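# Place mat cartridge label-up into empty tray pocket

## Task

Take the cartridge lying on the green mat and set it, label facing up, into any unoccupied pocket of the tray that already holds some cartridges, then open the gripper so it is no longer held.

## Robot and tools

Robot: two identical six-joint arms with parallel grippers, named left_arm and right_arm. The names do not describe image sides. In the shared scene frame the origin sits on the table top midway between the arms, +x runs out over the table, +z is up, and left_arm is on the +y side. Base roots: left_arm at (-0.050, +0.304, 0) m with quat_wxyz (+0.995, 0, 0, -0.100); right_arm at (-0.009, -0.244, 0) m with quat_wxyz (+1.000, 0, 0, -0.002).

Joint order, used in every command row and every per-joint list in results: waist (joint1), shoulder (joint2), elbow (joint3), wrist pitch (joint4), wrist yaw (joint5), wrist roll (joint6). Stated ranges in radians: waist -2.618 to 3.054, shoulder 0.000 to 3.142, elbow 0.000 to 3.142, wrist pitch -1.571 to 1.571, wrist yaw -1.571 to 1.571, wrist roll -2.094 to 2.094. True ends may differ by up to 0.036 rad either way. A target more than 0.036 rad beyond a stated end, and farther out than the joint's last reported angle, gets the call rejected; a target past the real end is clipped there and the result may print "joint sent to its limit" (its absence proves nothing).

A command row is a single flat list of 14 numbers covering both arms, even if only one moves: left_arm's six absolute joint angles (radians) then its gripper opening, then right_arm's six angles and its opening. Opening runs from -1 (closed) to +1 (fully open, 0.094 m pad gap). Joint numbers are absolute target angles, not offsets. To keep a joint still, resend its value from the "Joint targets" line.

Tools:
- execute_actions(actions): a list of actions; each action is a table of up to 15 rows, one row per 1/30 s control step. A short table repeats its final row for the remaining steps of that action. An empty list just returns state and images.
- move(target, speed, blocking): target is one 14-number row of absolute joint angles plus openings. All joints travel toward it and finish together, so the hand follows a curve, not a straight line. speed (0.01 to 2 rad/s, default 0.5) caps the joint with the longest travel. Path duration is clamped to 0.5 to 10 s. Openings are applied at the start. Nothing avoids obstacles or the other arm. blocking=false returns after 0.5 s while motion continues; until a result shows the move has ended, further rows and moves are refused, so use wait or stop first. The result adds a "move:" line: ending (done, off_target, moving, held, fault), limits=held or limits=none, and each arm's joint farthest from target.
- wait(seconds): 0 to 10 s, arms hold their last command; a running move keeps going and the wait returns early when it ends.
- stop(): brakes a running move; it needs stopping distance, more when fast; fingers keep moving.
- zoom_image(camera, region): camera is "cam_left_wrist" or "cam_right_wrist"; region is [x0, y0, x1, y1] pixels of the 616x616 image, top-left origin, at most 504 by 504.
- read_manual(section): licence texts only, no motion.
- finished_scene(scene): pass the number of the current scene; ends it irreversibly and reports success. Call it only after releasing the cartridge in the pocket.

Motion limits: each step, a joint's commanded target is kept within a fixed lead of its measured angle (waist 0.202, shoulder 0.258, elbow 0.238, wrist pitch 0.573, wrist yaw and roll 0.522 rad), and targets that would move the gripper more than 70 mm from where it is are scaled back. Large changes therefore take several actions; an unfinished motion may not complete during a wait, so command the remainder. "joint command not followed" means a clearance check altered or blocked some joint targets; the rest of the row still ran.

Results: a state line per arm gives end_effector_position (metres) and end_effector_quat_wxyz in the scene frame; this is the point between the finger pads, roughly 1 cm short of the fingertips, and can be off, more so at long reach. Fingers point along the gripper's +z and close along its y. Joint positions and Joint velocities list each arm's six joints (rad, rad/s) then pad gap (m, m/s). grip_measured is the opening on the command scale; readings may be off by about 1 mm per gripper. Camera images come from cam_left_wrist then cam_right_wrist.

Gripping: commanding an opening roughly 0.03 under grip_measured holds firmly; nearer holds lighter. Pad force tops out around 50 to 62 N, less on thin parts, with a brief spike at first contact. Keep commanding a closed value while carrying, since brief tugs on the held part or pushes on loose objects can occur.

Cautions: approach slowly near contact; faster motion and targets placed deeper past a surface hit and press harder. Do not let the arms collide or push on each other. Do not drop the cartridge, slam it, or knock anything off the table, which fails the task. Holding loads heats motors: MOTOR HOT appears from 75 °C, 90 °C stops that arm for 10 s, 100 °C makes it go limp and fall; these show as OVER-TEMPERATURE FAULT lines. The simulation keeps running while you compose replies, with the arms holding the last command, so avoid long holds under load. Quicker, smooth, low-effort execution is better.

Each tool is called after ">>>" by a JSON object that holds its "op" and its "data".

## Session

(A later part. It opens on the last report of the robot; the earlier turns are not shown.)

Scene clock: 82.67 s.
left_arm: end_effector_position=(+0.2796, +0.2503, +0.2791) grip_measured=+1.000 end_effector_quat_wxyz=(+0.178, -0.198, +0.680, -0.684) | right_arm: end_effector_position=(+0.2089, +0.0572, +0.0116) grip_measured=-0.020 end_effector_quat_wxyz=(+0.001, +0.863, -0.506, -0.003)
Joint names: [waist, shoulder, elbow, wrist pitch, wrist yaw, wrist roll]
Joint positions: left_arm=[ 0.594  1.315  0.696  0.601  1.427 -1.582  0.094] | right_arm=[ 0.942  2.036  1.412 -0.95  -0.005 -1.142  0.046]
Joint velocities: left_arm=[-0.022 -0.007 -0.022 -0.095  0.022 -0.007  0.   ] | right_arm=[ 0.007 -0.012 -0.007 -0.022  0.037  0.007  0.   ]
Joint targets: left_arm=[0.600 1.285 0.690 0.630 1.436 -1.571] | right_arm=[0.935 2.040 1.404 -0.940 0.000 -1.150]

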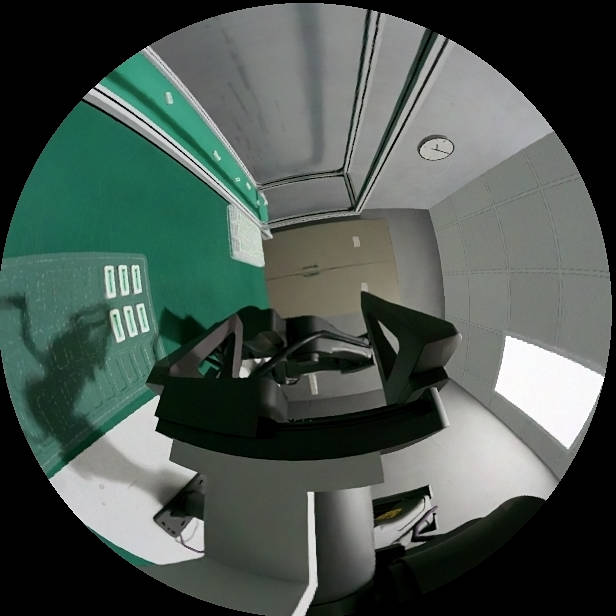

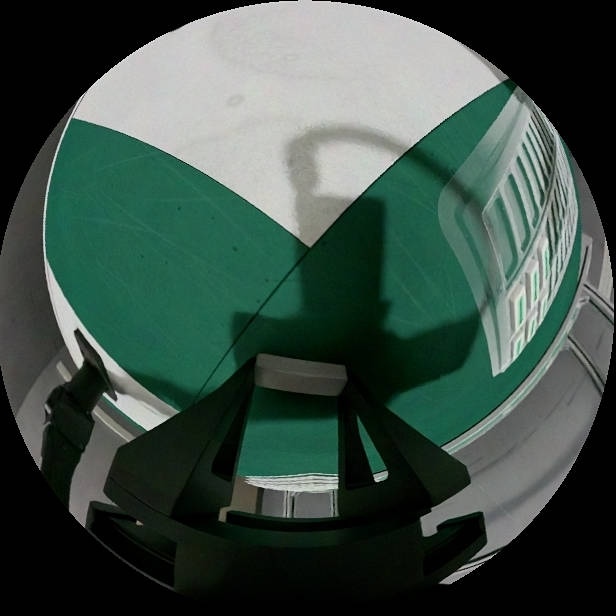

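>>> {"op": "move", "data": {"target": [0.6,1.285,0.69,0.63,1.436,-1.571,1,0.935,1.9,1.404,-0.94,0,-1.15,-0.055], "speed": 0.4}}

>>> {"op": "move", "data": {"target": [0.35,1.27,0.67,0.645,1.445,-1.571,0.2,0.39,1.15,0.595,0.595,-1.187,0,-0.055], "speed": 1.0}}

>>> {"op": "move", "data": {"target": [0.065,1.27,0.67,0.645,1.445,-1.571,0.2,0.39,1.15,0.595,0.595,-1.187,0,-0.055], "speed": 0.5}}

Scene clock: 92.93 s.
left_arm: end_effector_position=(+0.2796, +0.2503, +0.2790) grip_measured=+1.000 end_effector_quat_wxyz=(+0.177, -0.199, +0.680, -0.684) | right_arm: end_effector_position=(+0.2153, +0.0660, +0.0543) grip_measured=-0.020 end_effector_quat_wxyz=(-0.059, +0.861, -0.505, +0.003)
Joint names: [waist, shoulder, elbow, wrist pitch, wrist yaw, wrist roll]
Joint positions: left_arm=[ 0.594  1.315  0.696  0.601  1.427 -1.584  0.094] | right_arm=[ 0.942  1.917  1.412 -0.947 -0.005 -1.142  0.046]
Joint velocities: left_arm=[ 0.002  0.002 -0.007  0.007  0.007  0.037  0.   ] | right_arm=[-0.012  0.022 -0.002 -0.081  0.022 -0.051 -0.   ]
Joint targets: left_arm=[0.600 1.285 0.690 0.630 1.436 -1.571] | right_arm=[0.935 1.900 1.404 -0.940 -0.000 -1.150]
move: off_target (left_arm); limits=none; left_arm: farthest joint: the shoulder, 0.030 radians from its target (0.030 radians at the start); right_arm: farthest joint: the shoulder, 0.017 radians from its target (0.136 radians at the start)

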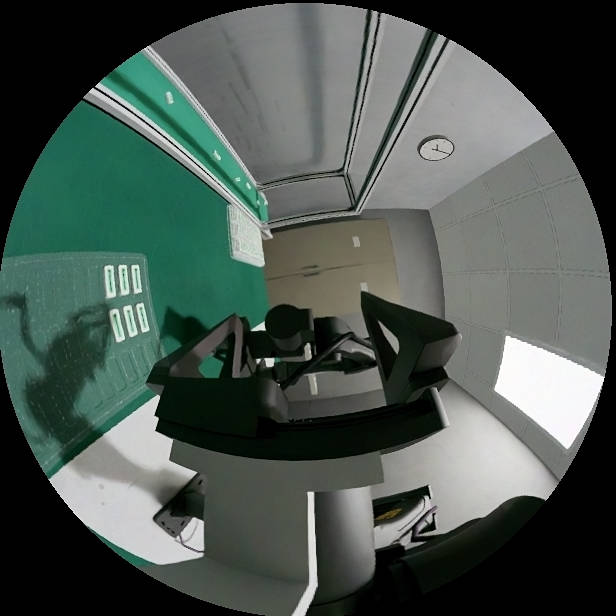

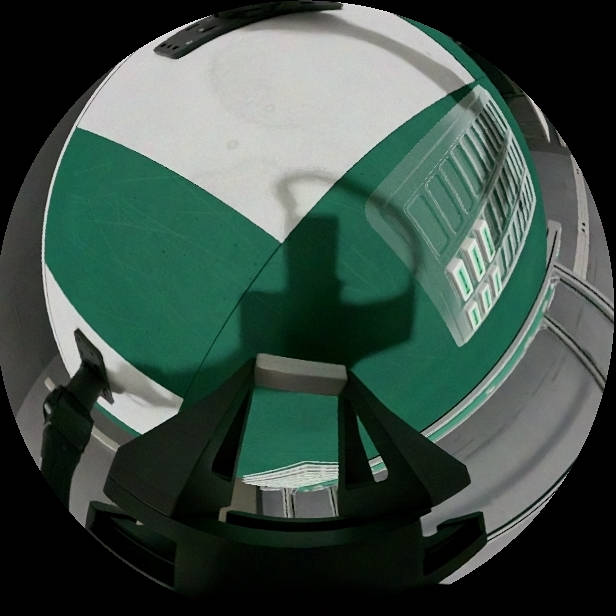

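Scene clock: 95.40 s.
left_arm: end_effector_position=(+0.2520, +0.1731, +0.2776) grip_measured=+0.203 end_effector_quat_wxyz=(+0.094, -0.111, +0.699, -0.700) | right_arm: end_effector_position=(+0.2002, +0.0229, +0.2829) grip_measured=-0.020 end_effector_quat_wxyz=(+0.508, -0.505, +0.492, +0.496)
Joint names: [waist, shoulder, elbow, wrist pitch, wrist yaw, wrist roll]
Joint positions: left_arm=[ 0.356  1.301  0.676  0.616  1.436 -1.586  0.057] | right_arm=[ 0.398  1.175  0.605  0.586 -1.177 -0.009  0.046]
Joint velocities: left_arm=[-0.012  0.007 -0.007 -0.007 -0.081  0.007 -0.001] | right_arm=[ 0.002 -0.007  0.017 -0.007  0.007 -0.051 -0.001]
Joint targets: left_arm=[0.350 1.270 0.670 0.645 1.445 -1.571] | right_arm=[0.390 1.150 0.595 0.595 -1.187 0.000]
move: off_target (left_arm, right_arm); limits=none; left_arm: farthest joint: the shoulder, 0.031 radians from its target (0.045 radians at the start); right_arm: farthest joint: the shoulder, 0.025 radians from its target (0.767 radians at the start)

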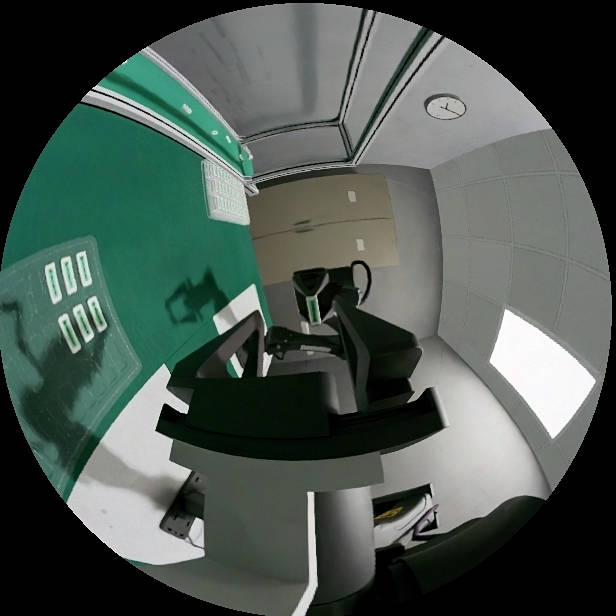

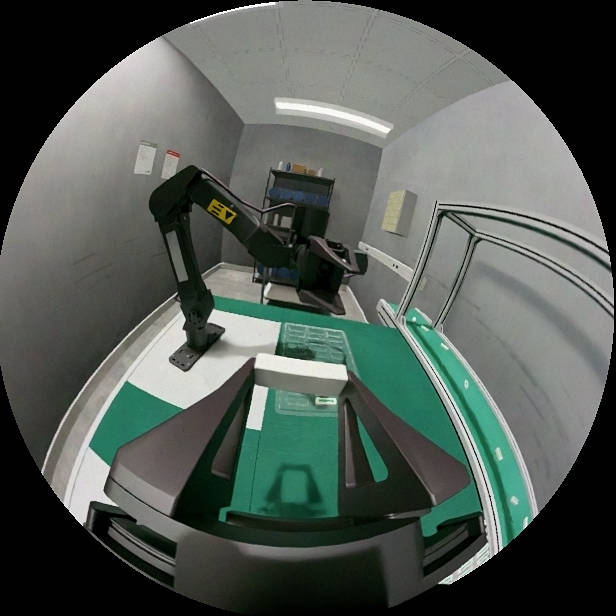

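Scene clock: 96.37 s.
left_arm: end_effector_position=(+0.2022, +0.0931, +0.2776) grip_measured=+0.203 end_effector_quat_wxyz=(-0.009, -0.009, +0.707, -0.707) | right_arm: end_effector_position=(+0.2001, +0.0229, +0.2830) grip_measured=-0.020 end_effector_quat_wxyz=(+0.508, -0.505, +0.492, +0.496)
Joint names: [waist, shoulder, elbow, wrist pitch, wrist yaw, wrist roll]
Joint positions: left_arm=[ 0.069  1.301  0.676  0.616  1.438 -1.588  0.057] | right_arm=[ 0.398  1.175  0.605  0.587 -1.177 -0.009  0.046]
Joint velocities: left_arm=[-0.027 -0.007  0.002 -0.007 -0.037  0.051 -0.001] | right_arm=[ 0.002 -0.022 -0.002  0.081 -0.022 -0.022 -0.001]
Joint targets: left_arm=[0.065 1.270 0.670 0.645 1.445 -1.571] | right_arm=[0.390 1.150 0.595 0.595 -1.187 -0.000]
move: off_target (left_arm, right_arm); limits=none; left_arm: farthest joint: the shoulder, 0.031 radians from its target (0.031 radians at the start); right_arm: farthest joint: the shoulder, 0.025 radians from its target (0.025 radians at the start)

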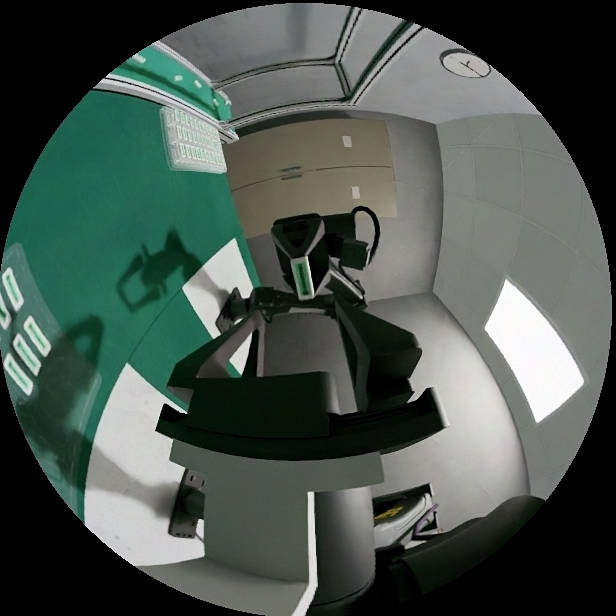

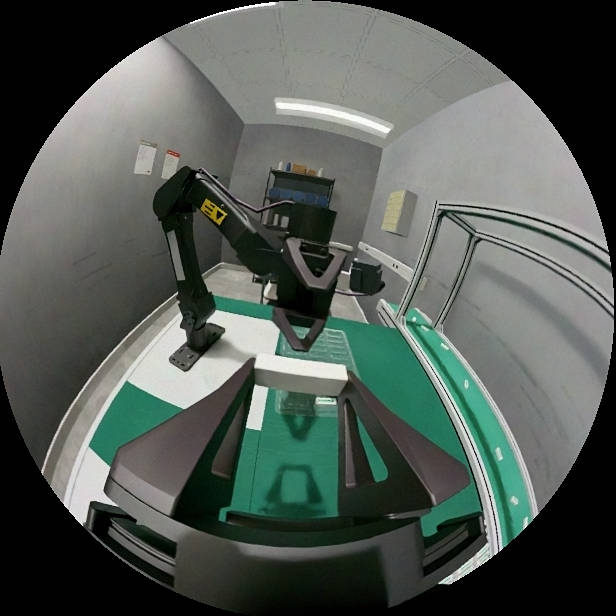

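>>> {"op": "move", "data": {"target": [-0.109,1.327,0.76,0.64,1.258,-1.55,0.0,0.39,1.15,0.595,0.595,-1.187,0,-0.055], "speed": 0.25}}

Scene clock: 101.53 s.
left_arm: end_effector_position=(+0.1995, +0.0479, +0.2885) grip_measured=+0.003 end_effector_quat_wxyz=(+0.006, +0.008, +0.705, -0.709) | right_arm: end_effector_position=(+0.2001, +0.0229, +0.2830) grip_measured=-0.020 end_effector_quat_wxyz=(+0.508, -0.505, +0.492, +0.496)
Joint names: [waist, shoulder, elbow, wrist pitch, wrist yaw, wrist roll]
Joint positions: left_arm=[-0.104  1.32   0.724  0.613  1.268 -1.567  0.047] | right_arm=[ 0.398  1.175  0.605  0.587 -1.177 -0.009  0.046]
Joint velocities: left_arm=[-0.007 -0.002 -0.007 -0.007  0.095  0.007  0.001] | right_arm=[ 0.012  0.002 -0.002  0.051  0.022 -0.037  0.001]
Joint targets: left_arm=[-0.109 1.327 0.760 0.640 1.258 -1.550] | right_arm=[0.390 1.150 0.595 0.595 -1.187 0.000]
move: off_target (left_arm, right_arm); limits=none; left_arm: farthest joint: the elbow, 0.036 radians from its target (0.084 radians at the start); right_arm: farthest joint: the shoulder, 0.025 radians from its target (0.025 radians at the start)

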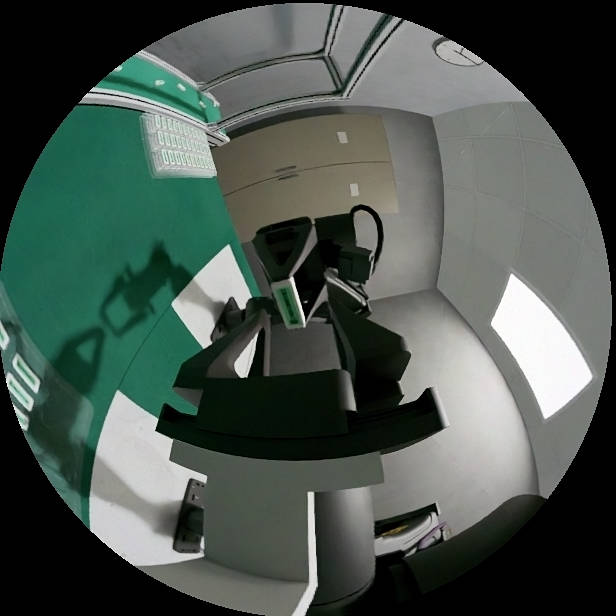

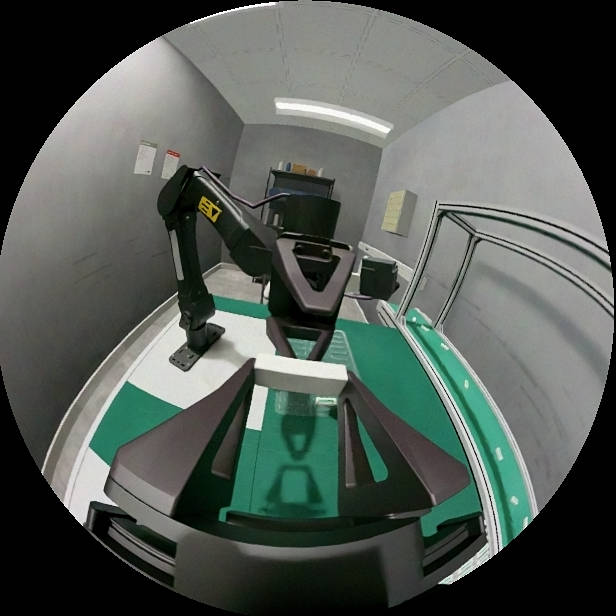

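>>> {"op": "execute_actions", "data": {"actions": [[[-0.109,1.35,0.70,0.64,1.258,-1.55,-0.1,0.39,1.15,0.595,0.595,-1.187,0,-0.055],[-0.109,1.35,0.70,0.64,1.258,-1.55,-0.1,0.39,1.15,0.595,0.595,-1.187,0,-0.055],[-0.109,1.35,0.70,0.64,1.258,-1.55,-0.1,0.39,1.15,0.595,0.595,-1.187,0,-0.055],[-0.109,1.338,0.707,0.64,1.258,-1.55,-0.3,0.39,1.15,0.595,0.595,-1.187,0,-0.055]]]}}

>>> {"op": "zoom_image", "data": {"camera": "cam_left_wrist", "region": [240,250,360,360]}}

>>> {"op": "zoom_image", "data": {"camera": "cam_right_wrist", "region": [230,280,380,410]}}

Scene clock: 107.00 s.
left_arm: end_effector_position=(+0.2014, +0.0474, +0.2773) grip_measured=-0.297 end_effector_quat_wxyz=(-0.004, -0.003, +0.709, -0.705) | right_arm: end_effector_position=(+0.2001, +0.0229, +0.2830) grip_measured=-0.020 end_effector_quat_wxyz=(+0.508, -0.505, +0.492, +0.496)
Joint names: [waist, shoulder, elbow, wrist pitch, wrist yaw, wrist roll]
Joint positions: left_arm=[-0.104  1.34   0.707  0.617  1.267 -1.566  0.033] | right_arm=[ 0.398  1.175  0.605  0.587 -1.177 -0.009  0.046]
Joint velocities: left_arm=[ 0.022  0.002 -0.007  0.037 -0.066 -0.022  0.001] | right_arm=[-0.007  0.002  0.012  0.007 -0.007  0.051 -0.001]
Joint targets: left_arm=[-0.109 1.338 0.707 0.640 1.258 -1.550] | right_arm=[0.390 1.150 0.595 0.595 -1.187 -0.000]

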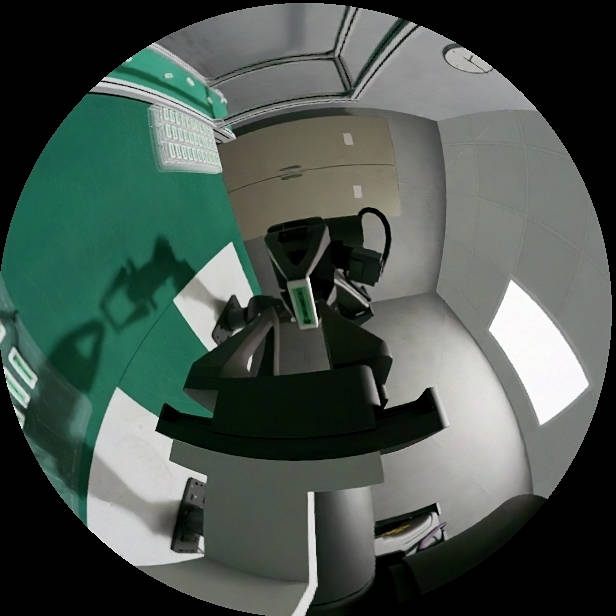

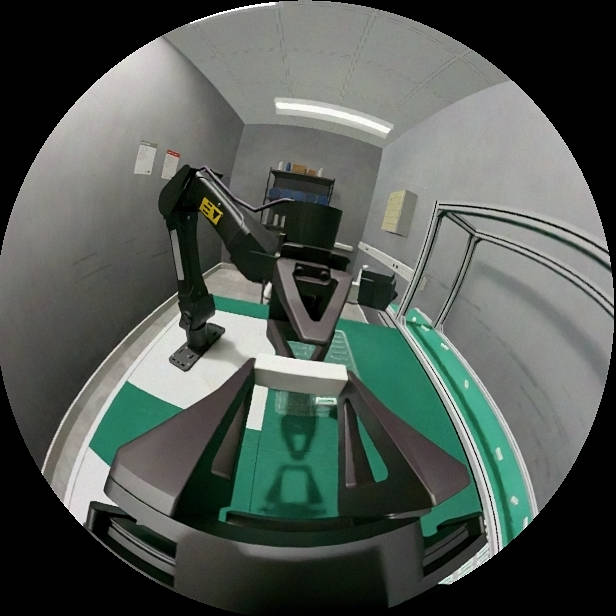

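Region (240, 250, 360, 360) of cam_left_wrist's 616x616 image, scaled by 4.200, with more detail than that image has; it fills the top 462 rows of this view, and the rest is white.

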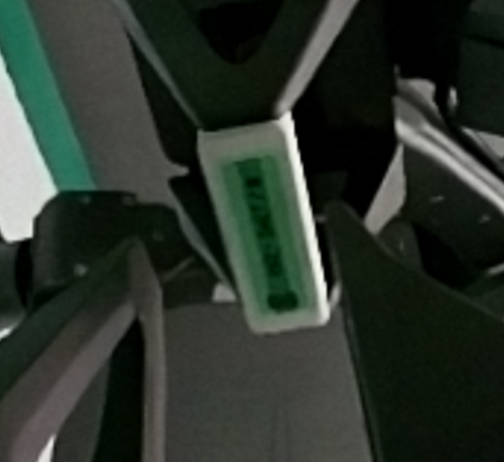

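Region (230, 280, 380, 410) of cam_right_wrist's 616x616 image, scaled by 3.360, with more detail than that image has; it fills the top 437 rows of this view, and the rest is white.

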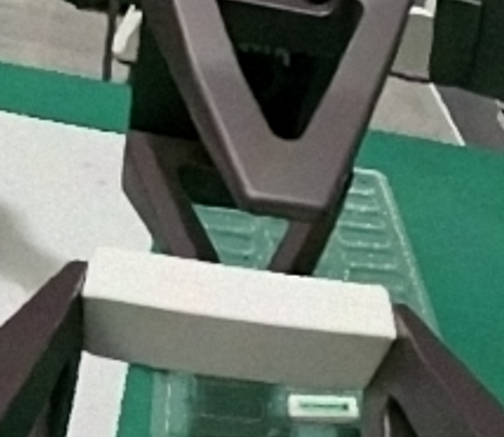

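>>> {"op": "move", "data": {"target": [-0.147,1.338,0.707,0.672,1.22,-1.55,-0.3,0.39,1.15,0.595,0.595,-1.187,0,-0.055], "speed": 0.1}}

>>> {"op": "zoom_image", "data": {"camera": "cam_left_wrist", "region": [240,250,360,360]}}

>>> {"op": "zoom_image", "data": {"camera": "cam_right_wrist", "region": [230,280,380,410]}}

Scene clock: 115.03 s.
left_arm: end_effector_position=(+0.1984, +0.0384, +0.2804) grip_measured=-0.297 end_effector_quat_wxyz=(+0.004, +0.005, +0.706, -0.708) | right_arm: end_effector_position=(+0.2001, +0.0229, +0.2830) grip_measured=-0.020 end_effector_quat_wxyz=(+0.508, -0.505, +0.492, +0.496)
Joint names: [waist, shoulder, elbow, wrist pitch, wrist yaw, wrist roll]
Joint positions: left_arm=[-0.14   1.34   0.707  0.641  1.23  -1.567  0.033] | right_arm=[ 0.398  1.175  0.605  0.587 -1.177 -0.009  0.046]
Joint velocities: left_arm=[-0.012 -0.012 -0.002 -0.051  0.007  0.022  0.001] | right_arm=[-0.017 -0.022  0.002  0.022 -0.022  0.022  0.   ]
Joint targets: left_arm=[-0.147 1.338 0.707 0.672 1.220 -1.550] | right_arm=[0.390 1.150 0.595 0.595 -1.187 0.000]
move: off_target (left_arm, right_arm); limits=none; left_arm: farthest joint: the wrist pitch, 0.031 radians from its target (0.055 radians at the start); right_arm: farthest joint: the shoulder, 0.025 radians from its target (0.025 radians at the start)

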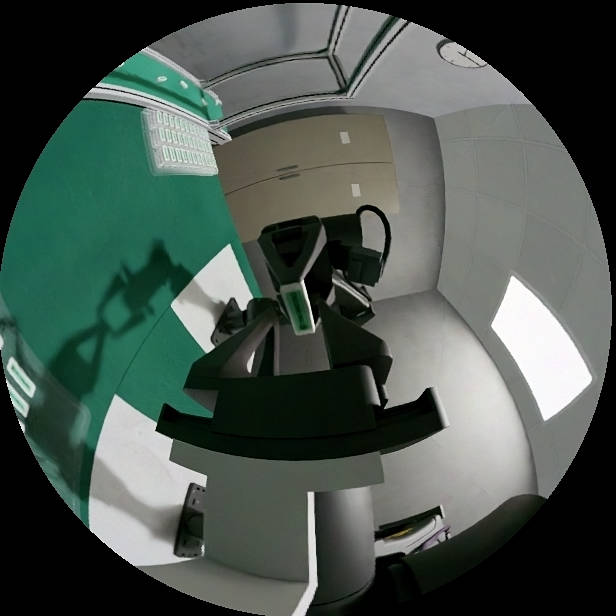

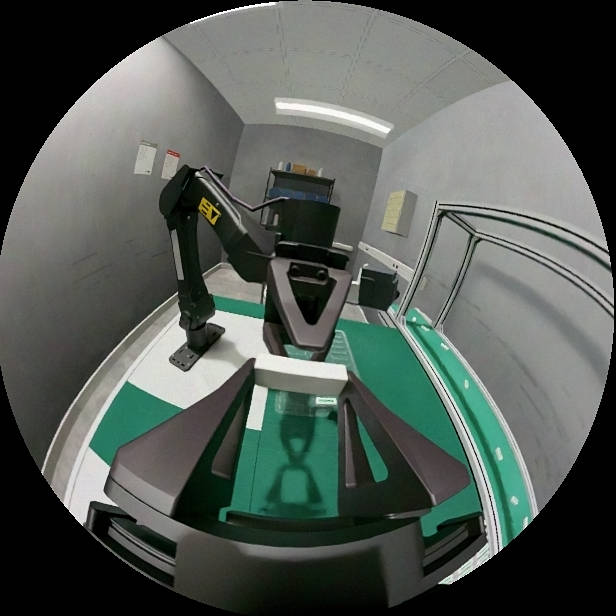

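Region (240, 250, 360, 360) of cam_left_wrist's 616x616 image, scaled by 4.200, with more detail than that image has; it fills the top 462 rows of this view, and the rest is white.

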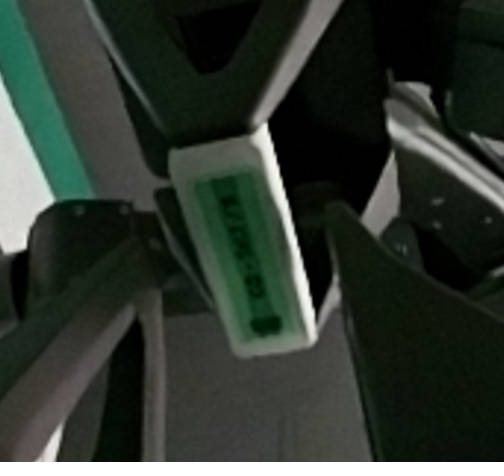

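Region (230, 280, 380, 410) of cam_right_wrist's 616x616 image, scaled by 3.360, with more detail than that image has; it fills the top 437 rows of this view, and the rest is white.

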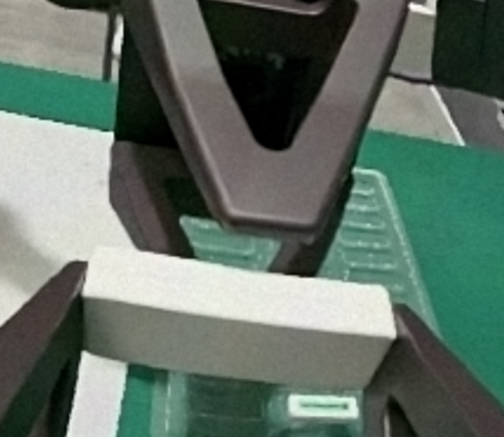

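>>> {"op": "execute_actions", "data": {"actions": [[[-0.172,1.338,0.707,0.672,1.2,-1.55,-0.35,0.39,1.15,0.595,0.595,-1.187,0,-0.055],[-0.172,1.338,0.707,0.672,1.2,-1.55,-0.4,0.39,1.15,0.595,0.595,-1.187,0,-0.055],[-0.164,1.338,0.707,0.672,1.203,-1.55,-0.45,0.39,1.15,0.595,0.595,-1.187,0,-0.055],[-0.164,1.338,0.707,0.672,1.203,-1.55,-0.5,0.39,1.15,0.595,0.595,-1.187,0,-0.055],[-0.164,1.338,0.707,0.672,1.203,-1.55,-0.55,0.39,1.15,0.595,0.595,-1.187,0,-0.055]]]}}

>>> {"op": "zoom_image", "data": {"camera": "cam_left_wrist", "region": [240,250,360,360]}}

>>> {"op": "zoom_image", "data": {"camera": "cam_right_wrist", "region": [230,280,380,410]}}

Scene clock: 120.17 s.
left_arm: end_effector_position=(+0.1960, +0.0333, +0.2805) grip_measured=-0.547 end_effector_quat_wxyz=(+0.003, +0.006, +0.706, -0.708) | right_arm: end_effector_position=(+0.2001, +0.0229, +0.2830) grip_measured=-0.020 end_effector_quat_wxyz=(+0.508, -0.505, +0.492, +0.496)
Joint names: [waist, shoulder, elbow, wrist pitch, wrist yaw, wrist roll]
Joint positions: left_arm=[-0.161  1.34   0.707  0.642  1.213 -1.567  0.021] | right_arm=[ 0.398  1.175  0.605  0.587 -1.177 -0.009  0.046]
Joint velocities: left_arm=[ 0.012  0.002 -0.012 -0.007  0.051  0.051 -0.   ] | right_arm=[ 0.012 -0.017 -0.017 -0.022 -0.051  0.037 -0.001]
Joint targets: left_arm=[-0.164 1.338 0.707 0.672 1.203 -1.550] | right_arm=[0.390 1.150 0.595 0.595 -1.187 -0.000]

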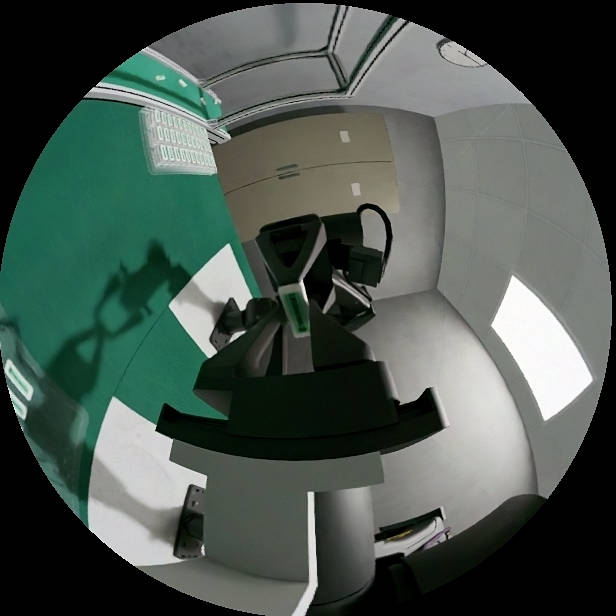

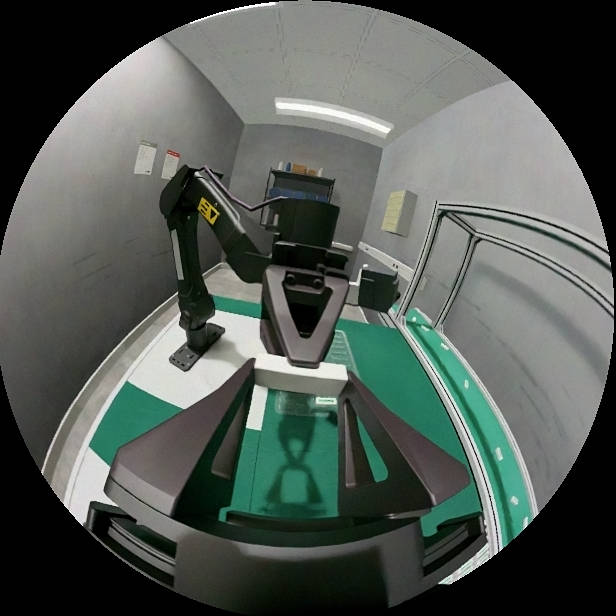

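Region (240, 250, 360, 360) of cam_left_wrist's 616x616 image, scaled by 4.200, with more detail than that image has; it fills the top 462 rows of this view, and the rest is white.

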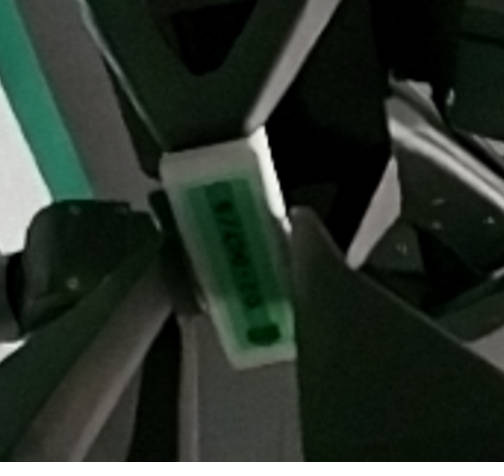

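Region (230, 280, 380, 410) of cam_right_wrist's 616x616 image, scaled by 3.360, with more detail than that image has; it fills the top 437 rows of this view, and the rest is white.

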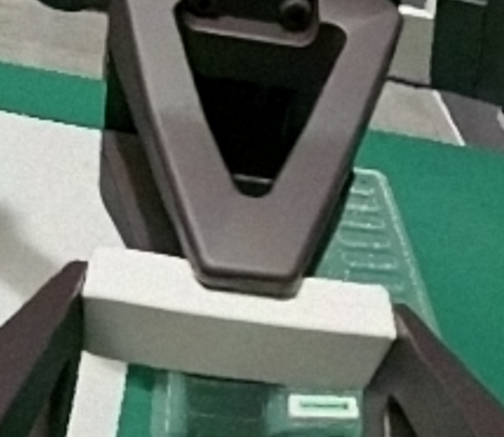

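>>> {"op": "execute_actions", "data": {"actions": [[[-0.164,1.338,0.707,0.672,1.203,-1.55,-0.58,0.39,1.15,0.595,0.595,-1.187,0,-0.055],[-0.164,1.338,0.707,0.672,1.203,-1.55,-0.6,0.39,1.15,0.595,0.595,-1.187,0,-0.055],[-0.164,1.338,0.707,0.672,1.203,-1.55,-0.62,0.39,1.15,0.595,0.595,-1.187,0,-0.055],[-0.164,1.338,0.707,0.672,1.203,-1.55,-0.64,0.39,1.15,0.595,0.595,-1.187,0,-0.055],[-0.164,1.338,0.707,0.672,1.203,-1.55,-0.66,0.39,1.15,0.595,0.595,-1.187,0,-0.055],[-0.164,1.338,0.707,0.672,1.203,-1.55,-0.68,0.39,1.15,0.595,0.595,-1.187,0,-0.055],[-0.164,1.338,0.707,0.672,1.203,-1.55,-0.70,0.39,1.15,0.595,0.595,-1.187,0,-0.055]]]}}

>>> {"op": "zoom_image", "data": {"camera": "cam_right_wrist", "region": [230,280,380,410]}}

Scene clock: 125.33 s.
left_arm: end_effector_position=(+0.1962, +0.0333, +0.2809) grip_measured=-0.667 end_effector_quat_wxyz=(+0.005, +0.007, +0.705, -0.709) | right_arm: end_effector_position=(+0.2000, +0.0229, +0.2830) grip_measured=-0.020 end_effector_quat_wxyz=(+0.507, -0.505, +0.492, +0.496)
Joint names: [waist, shoulder, elbow, wrist pitch, wrist yaw, wrist roll]
Joint positions: left_arm=[-0.161  1.34   0.707  0.645  1.212 -1.567  0.016] | right_arm=[ 0.398  1.175  0.605  0.587 -1.178 -0.009  0.046]
Joint velocities: left_arm=[ 0.012 -0.022  0.022  0.022  0.066 -0.037 -0.   ] | right_arm=[-0.017  0.007  0.017  0.007 -0.037  0.007  0.001]
Joint targets: left_arm=[-0.164 1.338 0.707 0.672 1.203 -1.550] | right_arm=[0.390 1.150 0.595 0.595 -1.187 0.000]

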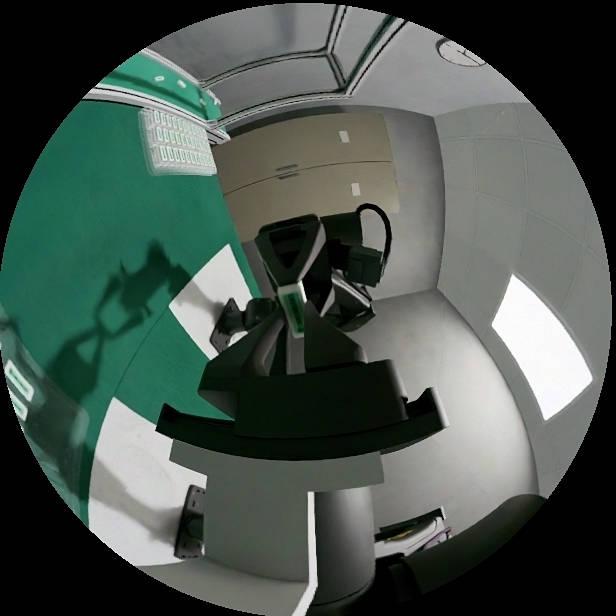

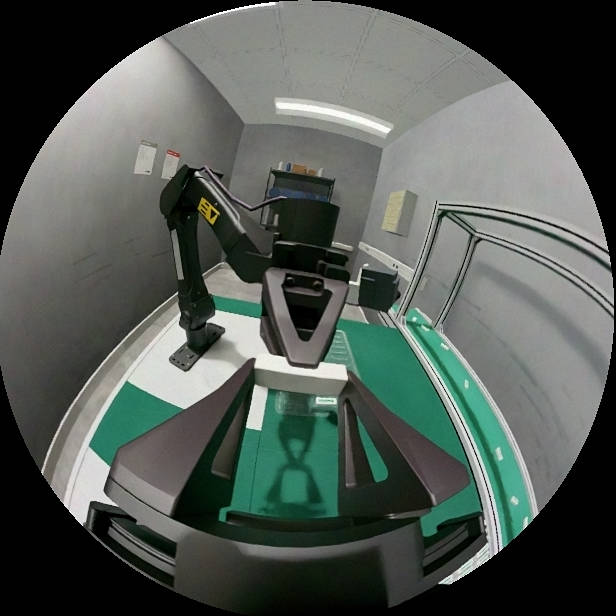

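Region (230, 280, 380, 410) of cam_right_wrist's 616x616 image, scaled by 3.360, with more detail than that image has; it fills the top 437 rows of this view, and the rest is white.

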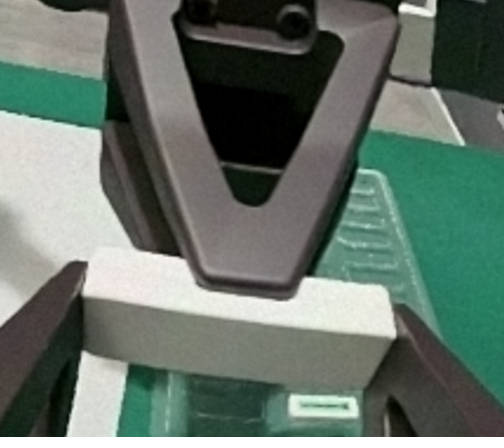

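>>> {"op": "execute_actions", "data": {"actions": [[[-0.164,1.338,0.707,0.672,1.203,-1.55,-0.70,0.39,1.15,0.595,0.595,-1.187,0,0.1],[-0.164,1.338,0.707,0.672,1.203,-1.55,-0.70,0.39,1.15,0.595,0.595,-1.187,0,0.3],[-0.164,1.338,0.707,0.672,1.203,-1.55,-0.70,0.39,1.15,0.595,0.595,-1.187,0,0.5],[-0.164,1.338,0.707,0.672,1.203,-1.55,-0.70,0.39,1.15,0.595,0.595,-1.187,0,0.5],[-0.164,1.338,0.707,0.672,1.203,-1.55,-0.70,0.39,1.15,0.595,0.595,-1.187,0,0.5],[-0.164,1.338,0.707,0.672,1.203,-1.55,-0.70,0.37,1.15,0.595,0.595,-1.207,0,0.5],[-0.164,1.338,0.707,0.672,1.203,-1.55,-0.70,0.35,1.15,0.595,0.595,-1.227,0,0.5],[-0.164,1.338,0.707,0.672,1.203,-1.55,-0.70,0.33,1.15,0.595,0.595,-1.247,0,0.5],[-0.164,1.338,0.707,0.672,1.203,-1.55,-0.70,0.31,1.15,0.595,0.595,-1.267,0,0.5],[-0.164,1.338,0.707,0.672,1.203,-1.55,-0.70,0.29,1.15,0.595,0.595,-1.287,0,0.5],[-0.164,1.338,0.707,0.672,1.203,-1.55,-0.70,0.27,1.15,0.595,0.595,-1.307,0,0.5],[-0.164,1.338,0.707,0.672,1.203,-1.55,-0.70,0.25,1.15,0.595,0.595,-1.327,0,0.5],[-0.164,1.338,0.707,0.672,1.203,-1.55,-0.70,0.23,1.15,0.595,0.595,-1.347,0,0.5],[-0.164,1.338,0.707,0.672,1.203,-1.55,-0.70,0.21,1.15,0.595,0.595,-1.367,0,0.5]]]}}

>>> {"op": "move", "data": {"target": [0.205,1.85,1.436,-1.115,-0.01,0.008,-0.70,0.15,1.15,0.595,0.595,-1.367,0,0.5], "speed": 1.0}}

Scene clock: 133.83 s.
left_arm: end_effector_position=(+0.1962, +0.0333, +0.2809) grip_measured=-0.667 end_effector_quat_wxyz=(+0.005, +0.007, +0.705, -0.709) | right_arm: end_effector_position=(+0.2199, -0.0133, +0.2828) grip_measured=+0.498 end_effector_quat_wxyz=(+0.518, -0.494, +0.503, +0.483)
Joint names: [waist, shoulder, elbow, wrist pitch, wrist yaw, wrist roll]
Joint positions: left_arm=[-0.161  1.34   0.707  0.645  1.212 -1.567  0.016] | right_arm=[ 0.231  1.175  0.605  0.588 -1.299 -0.008  0.07 ]
Joint velocities: left_arm=[ 0.002 -0.027 -0.002 -0.022 -0.051 -0.007 -0.   ] | right_arm=[-0.427 -0.007 -0.022  0.022 -0.359  0.037 -0.001]
Joint targets: left_arm=[-0.164 1.338 0.707 0.672 1.203 -1.550] | right_arm=[0.210 1.150 0.595 0.595 -1.367 0.000]

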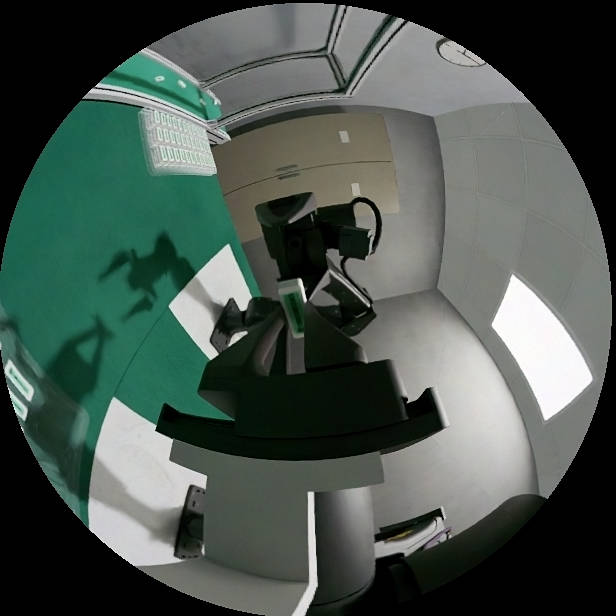

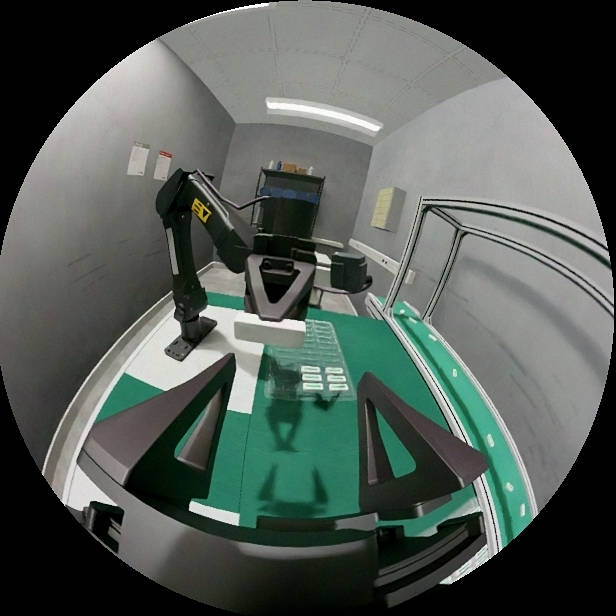

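Scene clock: 136.53 s.
left_arm: end_effector_position=(+0.2915, +0.3054, +0.0711) grip_measured=-0.667 end_effector_quat_wxyz=(+0.003, +0.000, +1.000, +0.001) | right_arm: end_effector_position=(+0.2257, -0.0296, +0.2827) grip_measured=+0.498 end_effector_quat_wxyz=(+0.522, -0.491, +0.507, +0.479)
Joint names: [waist, shoulder, elbow, wrist pitch, wrist yaw, wrist roll]
Joint positions: left_arm=[ 0.202  1.851  1.4   -1.113 -0.002  0.001  0.016] | right_arm=[ 0.159  1.175  0.605  0.589 -1.357 -0.008  0.07 ]
Joint velocities: left_arm=[-0.012 -0.007 -0.017  0.081  0.007  0.007  0.   ] | right_arm=[-0.017  0.012 -0.012  0.022  0.007 -0.007 -0.   ]
Joint targets: left_arm=[0.205 1.850 1.436 -1.115 -0.010 0.008] | right_arm=[0.150 1.150 0.595 0.595 -1.367 -0.000]
move: off_target (left_arm, right_arm); limits=none; left_arm: farthest joint: the elbow, 0.036 radians from its target (0.729 radians at the start); right_arm: farthest joint: the shoulder, 0.025 radians from its target (0.025 radians at the start)

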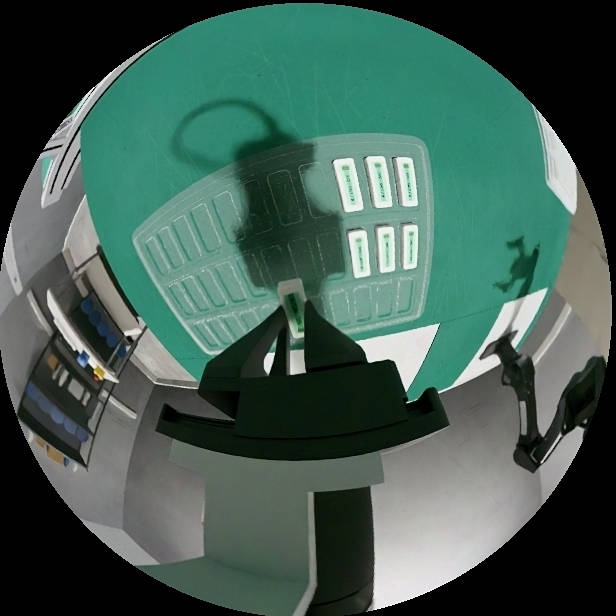

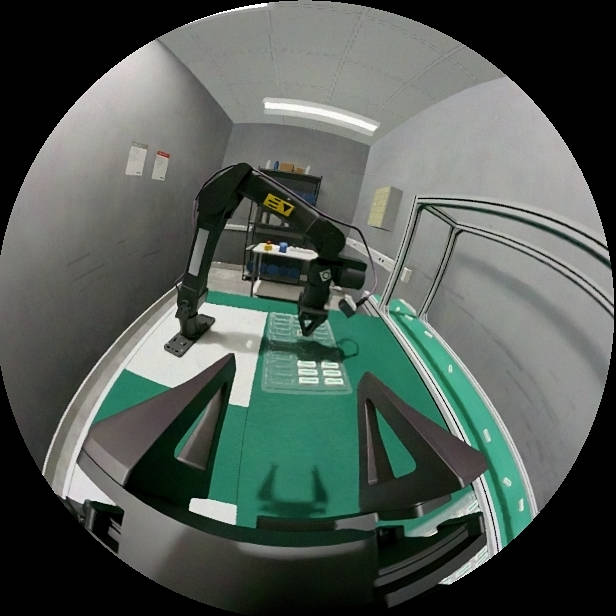

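>>> {"op": "move", "data": {"target": [0.205,1.885,1.315,-0.992,-0.01,0.008,-0.70,0.455,2.18,0.76,1.455,-1.115,0,0.5], "speed": 1.0}}

>>> {"op": "zoom_image", "data": {"camera": "cam_left_wrist", "region": [200,170,420,360]}}

>>> {"op": "zoom_image", "data": {"camera": "cam_right_wrist", "region": [240,240,400,380]}}

Scene clock: 145.80 s.
left_arm: end_effector_position=(+0.2903, +0.3055, +0.0412) grip_measured=-0.667 end_effector_quat_wxyz=(-0.002, +0.000, +1.000, +0.001) | right_arm: end_effector_position=(+0.2905, +0.0797, +0.1041) grip_measured=+0.498 end_effector_quat_wxyz=(+0.507, -0.504, +0.492, +0.497)
Joint names: [waist, shoulder, elbow, wrist pitch, wrist yaw, wrist roll]
Joint positions: left_arm=[ 0.202  1.885  1.322 -1.011 -0.003  0.002  0.016] | right_arm=[ 0.451  2.173  0.741  1.447 -1.125 -0.008  0.07 ]
Joint velocities: left_arm=[-0.017  0.007 -0.012  0.007  0.007 -0.051 -0.   ] | right_arm=[ 0.002  0.012 -0.012  0.007  0.022 -0.022 -0.001]
Joint targets: left_arm=[0.205 1.885 1.315 -0.992 -0.010 0.008] | right_arm=[0.455 2.180 0.760 1.455 -1.115 -0.000]
move: done; limits=none; left_arm: farthest joint: the wrist pitch, 0.019 radians from its target (0.121 radians at the start); right_arm: farthest joint: the elbow, 0.019 radians from its target (0.155 radians at the start)

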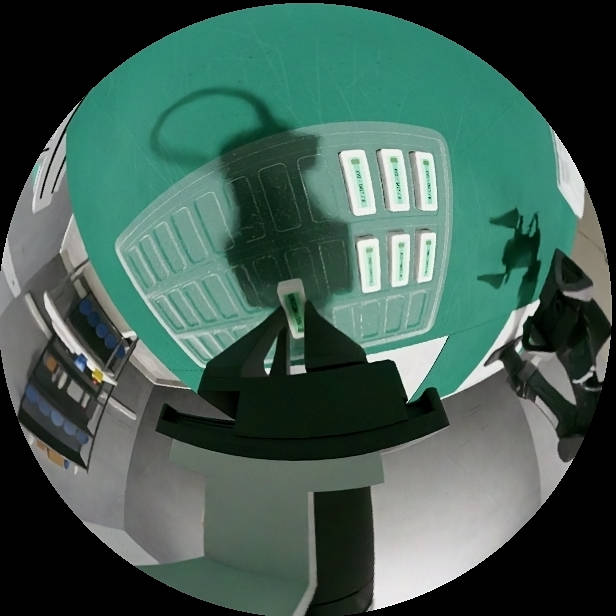

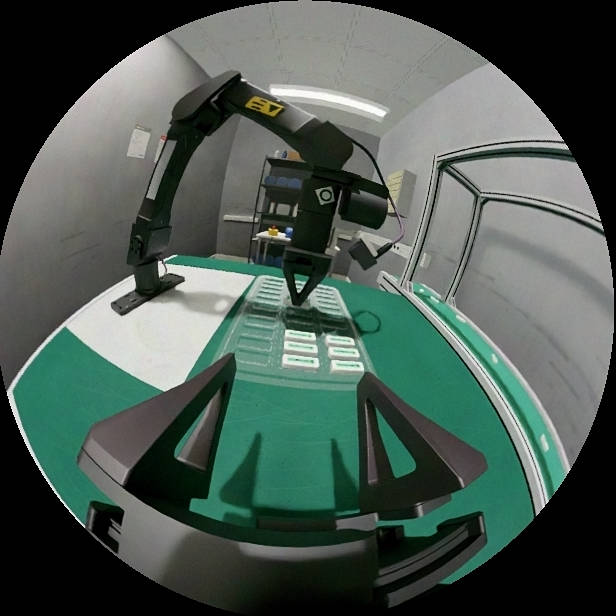

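Region (200, 170, 420, 360) of cam_left_wrist's 616x616 image, scaled by 2.291, with more detail than that image has; it fills the top 435 rows of this view, and the rest is white.

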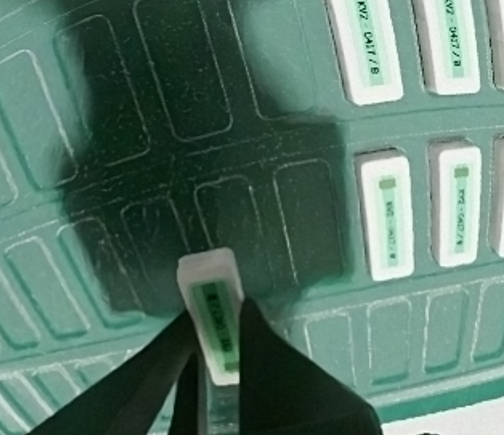

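Region (240, 240, 400, 380) of cam_right_wrist's 616x616 image, scaled by 3.150, with more detail than that image has; it fills the top 441 rows of this view, and the rest is white.

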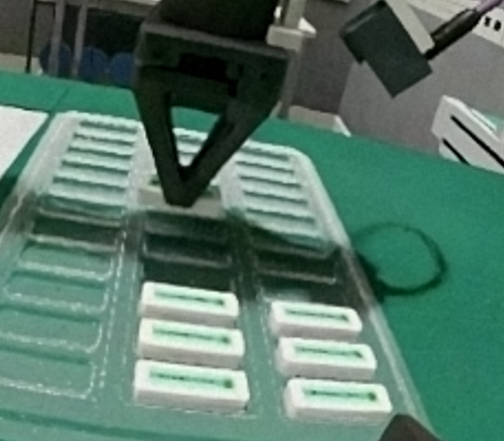

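>>> {"op": "move", "data": {"target": [0.172,1.93,1.374,-0.958,-0.01,-0.075,-0.70,0.455,2.18,0.76,1.455,-1.115,0,0.5], "speed": 0.15}}

>>> {"op": "zoom_image", "data": {"camera": "cam_left_wrist", "region": [220,220,400,360]}}

>>> {"op": "zoom_image", "data": {"camera": "cam_right_wrist", "region": [260,280,350,350]}}

Scene clock: 154.83 s.
left_arm: end_effector_position=(+0.3009, +0.2970, +0.0305) grip_measured=-0.667 end_effector_quat_wxyz=(+0.002, -0.022, +1.000, +0.001) | right_arm: end_effector_position=(+0.2905, +0.0797, +0.1041) grip_measured=+0.498 end_effector_quat_wxyz=(+0.507, -0.504, +0.492, +0.497)
Joint names: [waist, shoulder, elbow, wrist pitch, wrist yaw, wrist roll]
Joint positions: left_arm=[ 0.178  1.931  1.34  -0.976 -0.003 -0.068  0.016] | right_arm=[ 0.451  2.173  0.741  1.448 -1.125 -0.008  0.07 ]
Joint velocities: left_arm=[-0.017 -0.027 -0.002 -0.037  0.051 -0.081 -0.   ] | right_arm=[-0.002  0.007 -0.012 -0.022  0.037  0.007 -0.   ]
Joint targets: left_arm=[0.172 1.930 1.374 -0.958 -0.010 -0.075] | right_arm=[0.455 2.180 0.760 1.455 -1.115 -0.000]
move: off_target (left_arm); limits=none; left_arm: farthest joint: the elbow, 0.034 radians from its target (0.052 radians at the start); right_arm: farthest joint: the elbow, 0.019 radians from its target (0.019 radians at the start)

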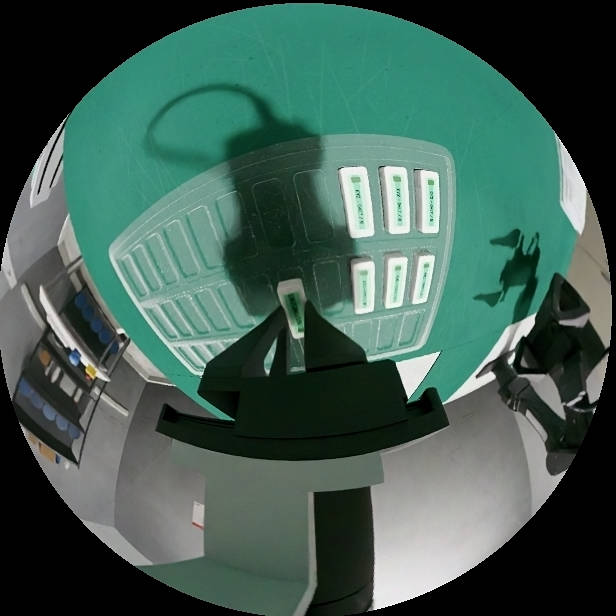

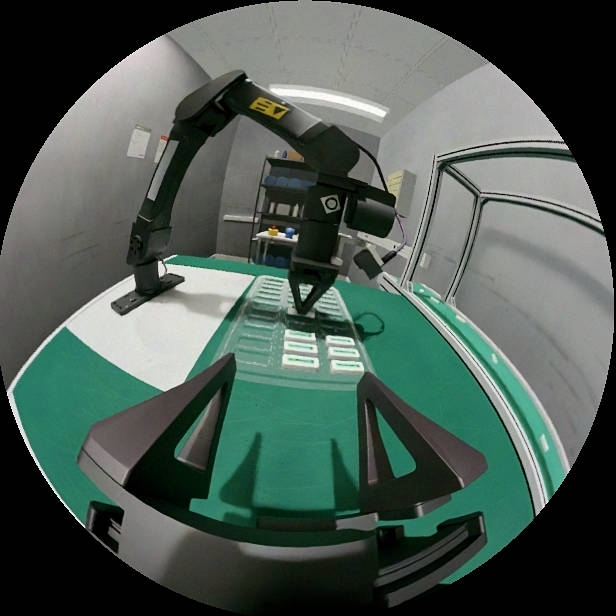

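Region (220, 220, 400, 360) of cam_left_wrist's 616x616 image, scaled by 2.800, with more detail than that image has.

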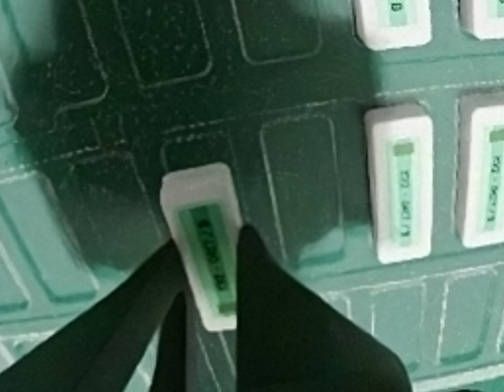

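Region (260, 280, 350, 350) of cam_right_wrist's 616x616 image, scaled by 5.600, with more detail than that image has.

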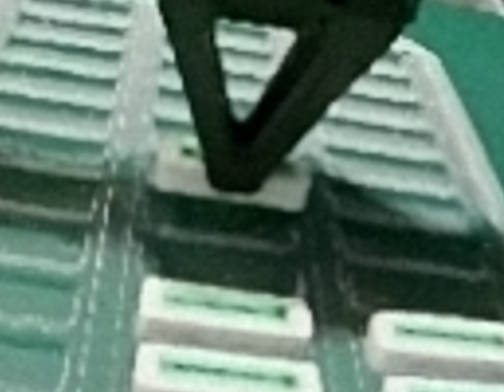

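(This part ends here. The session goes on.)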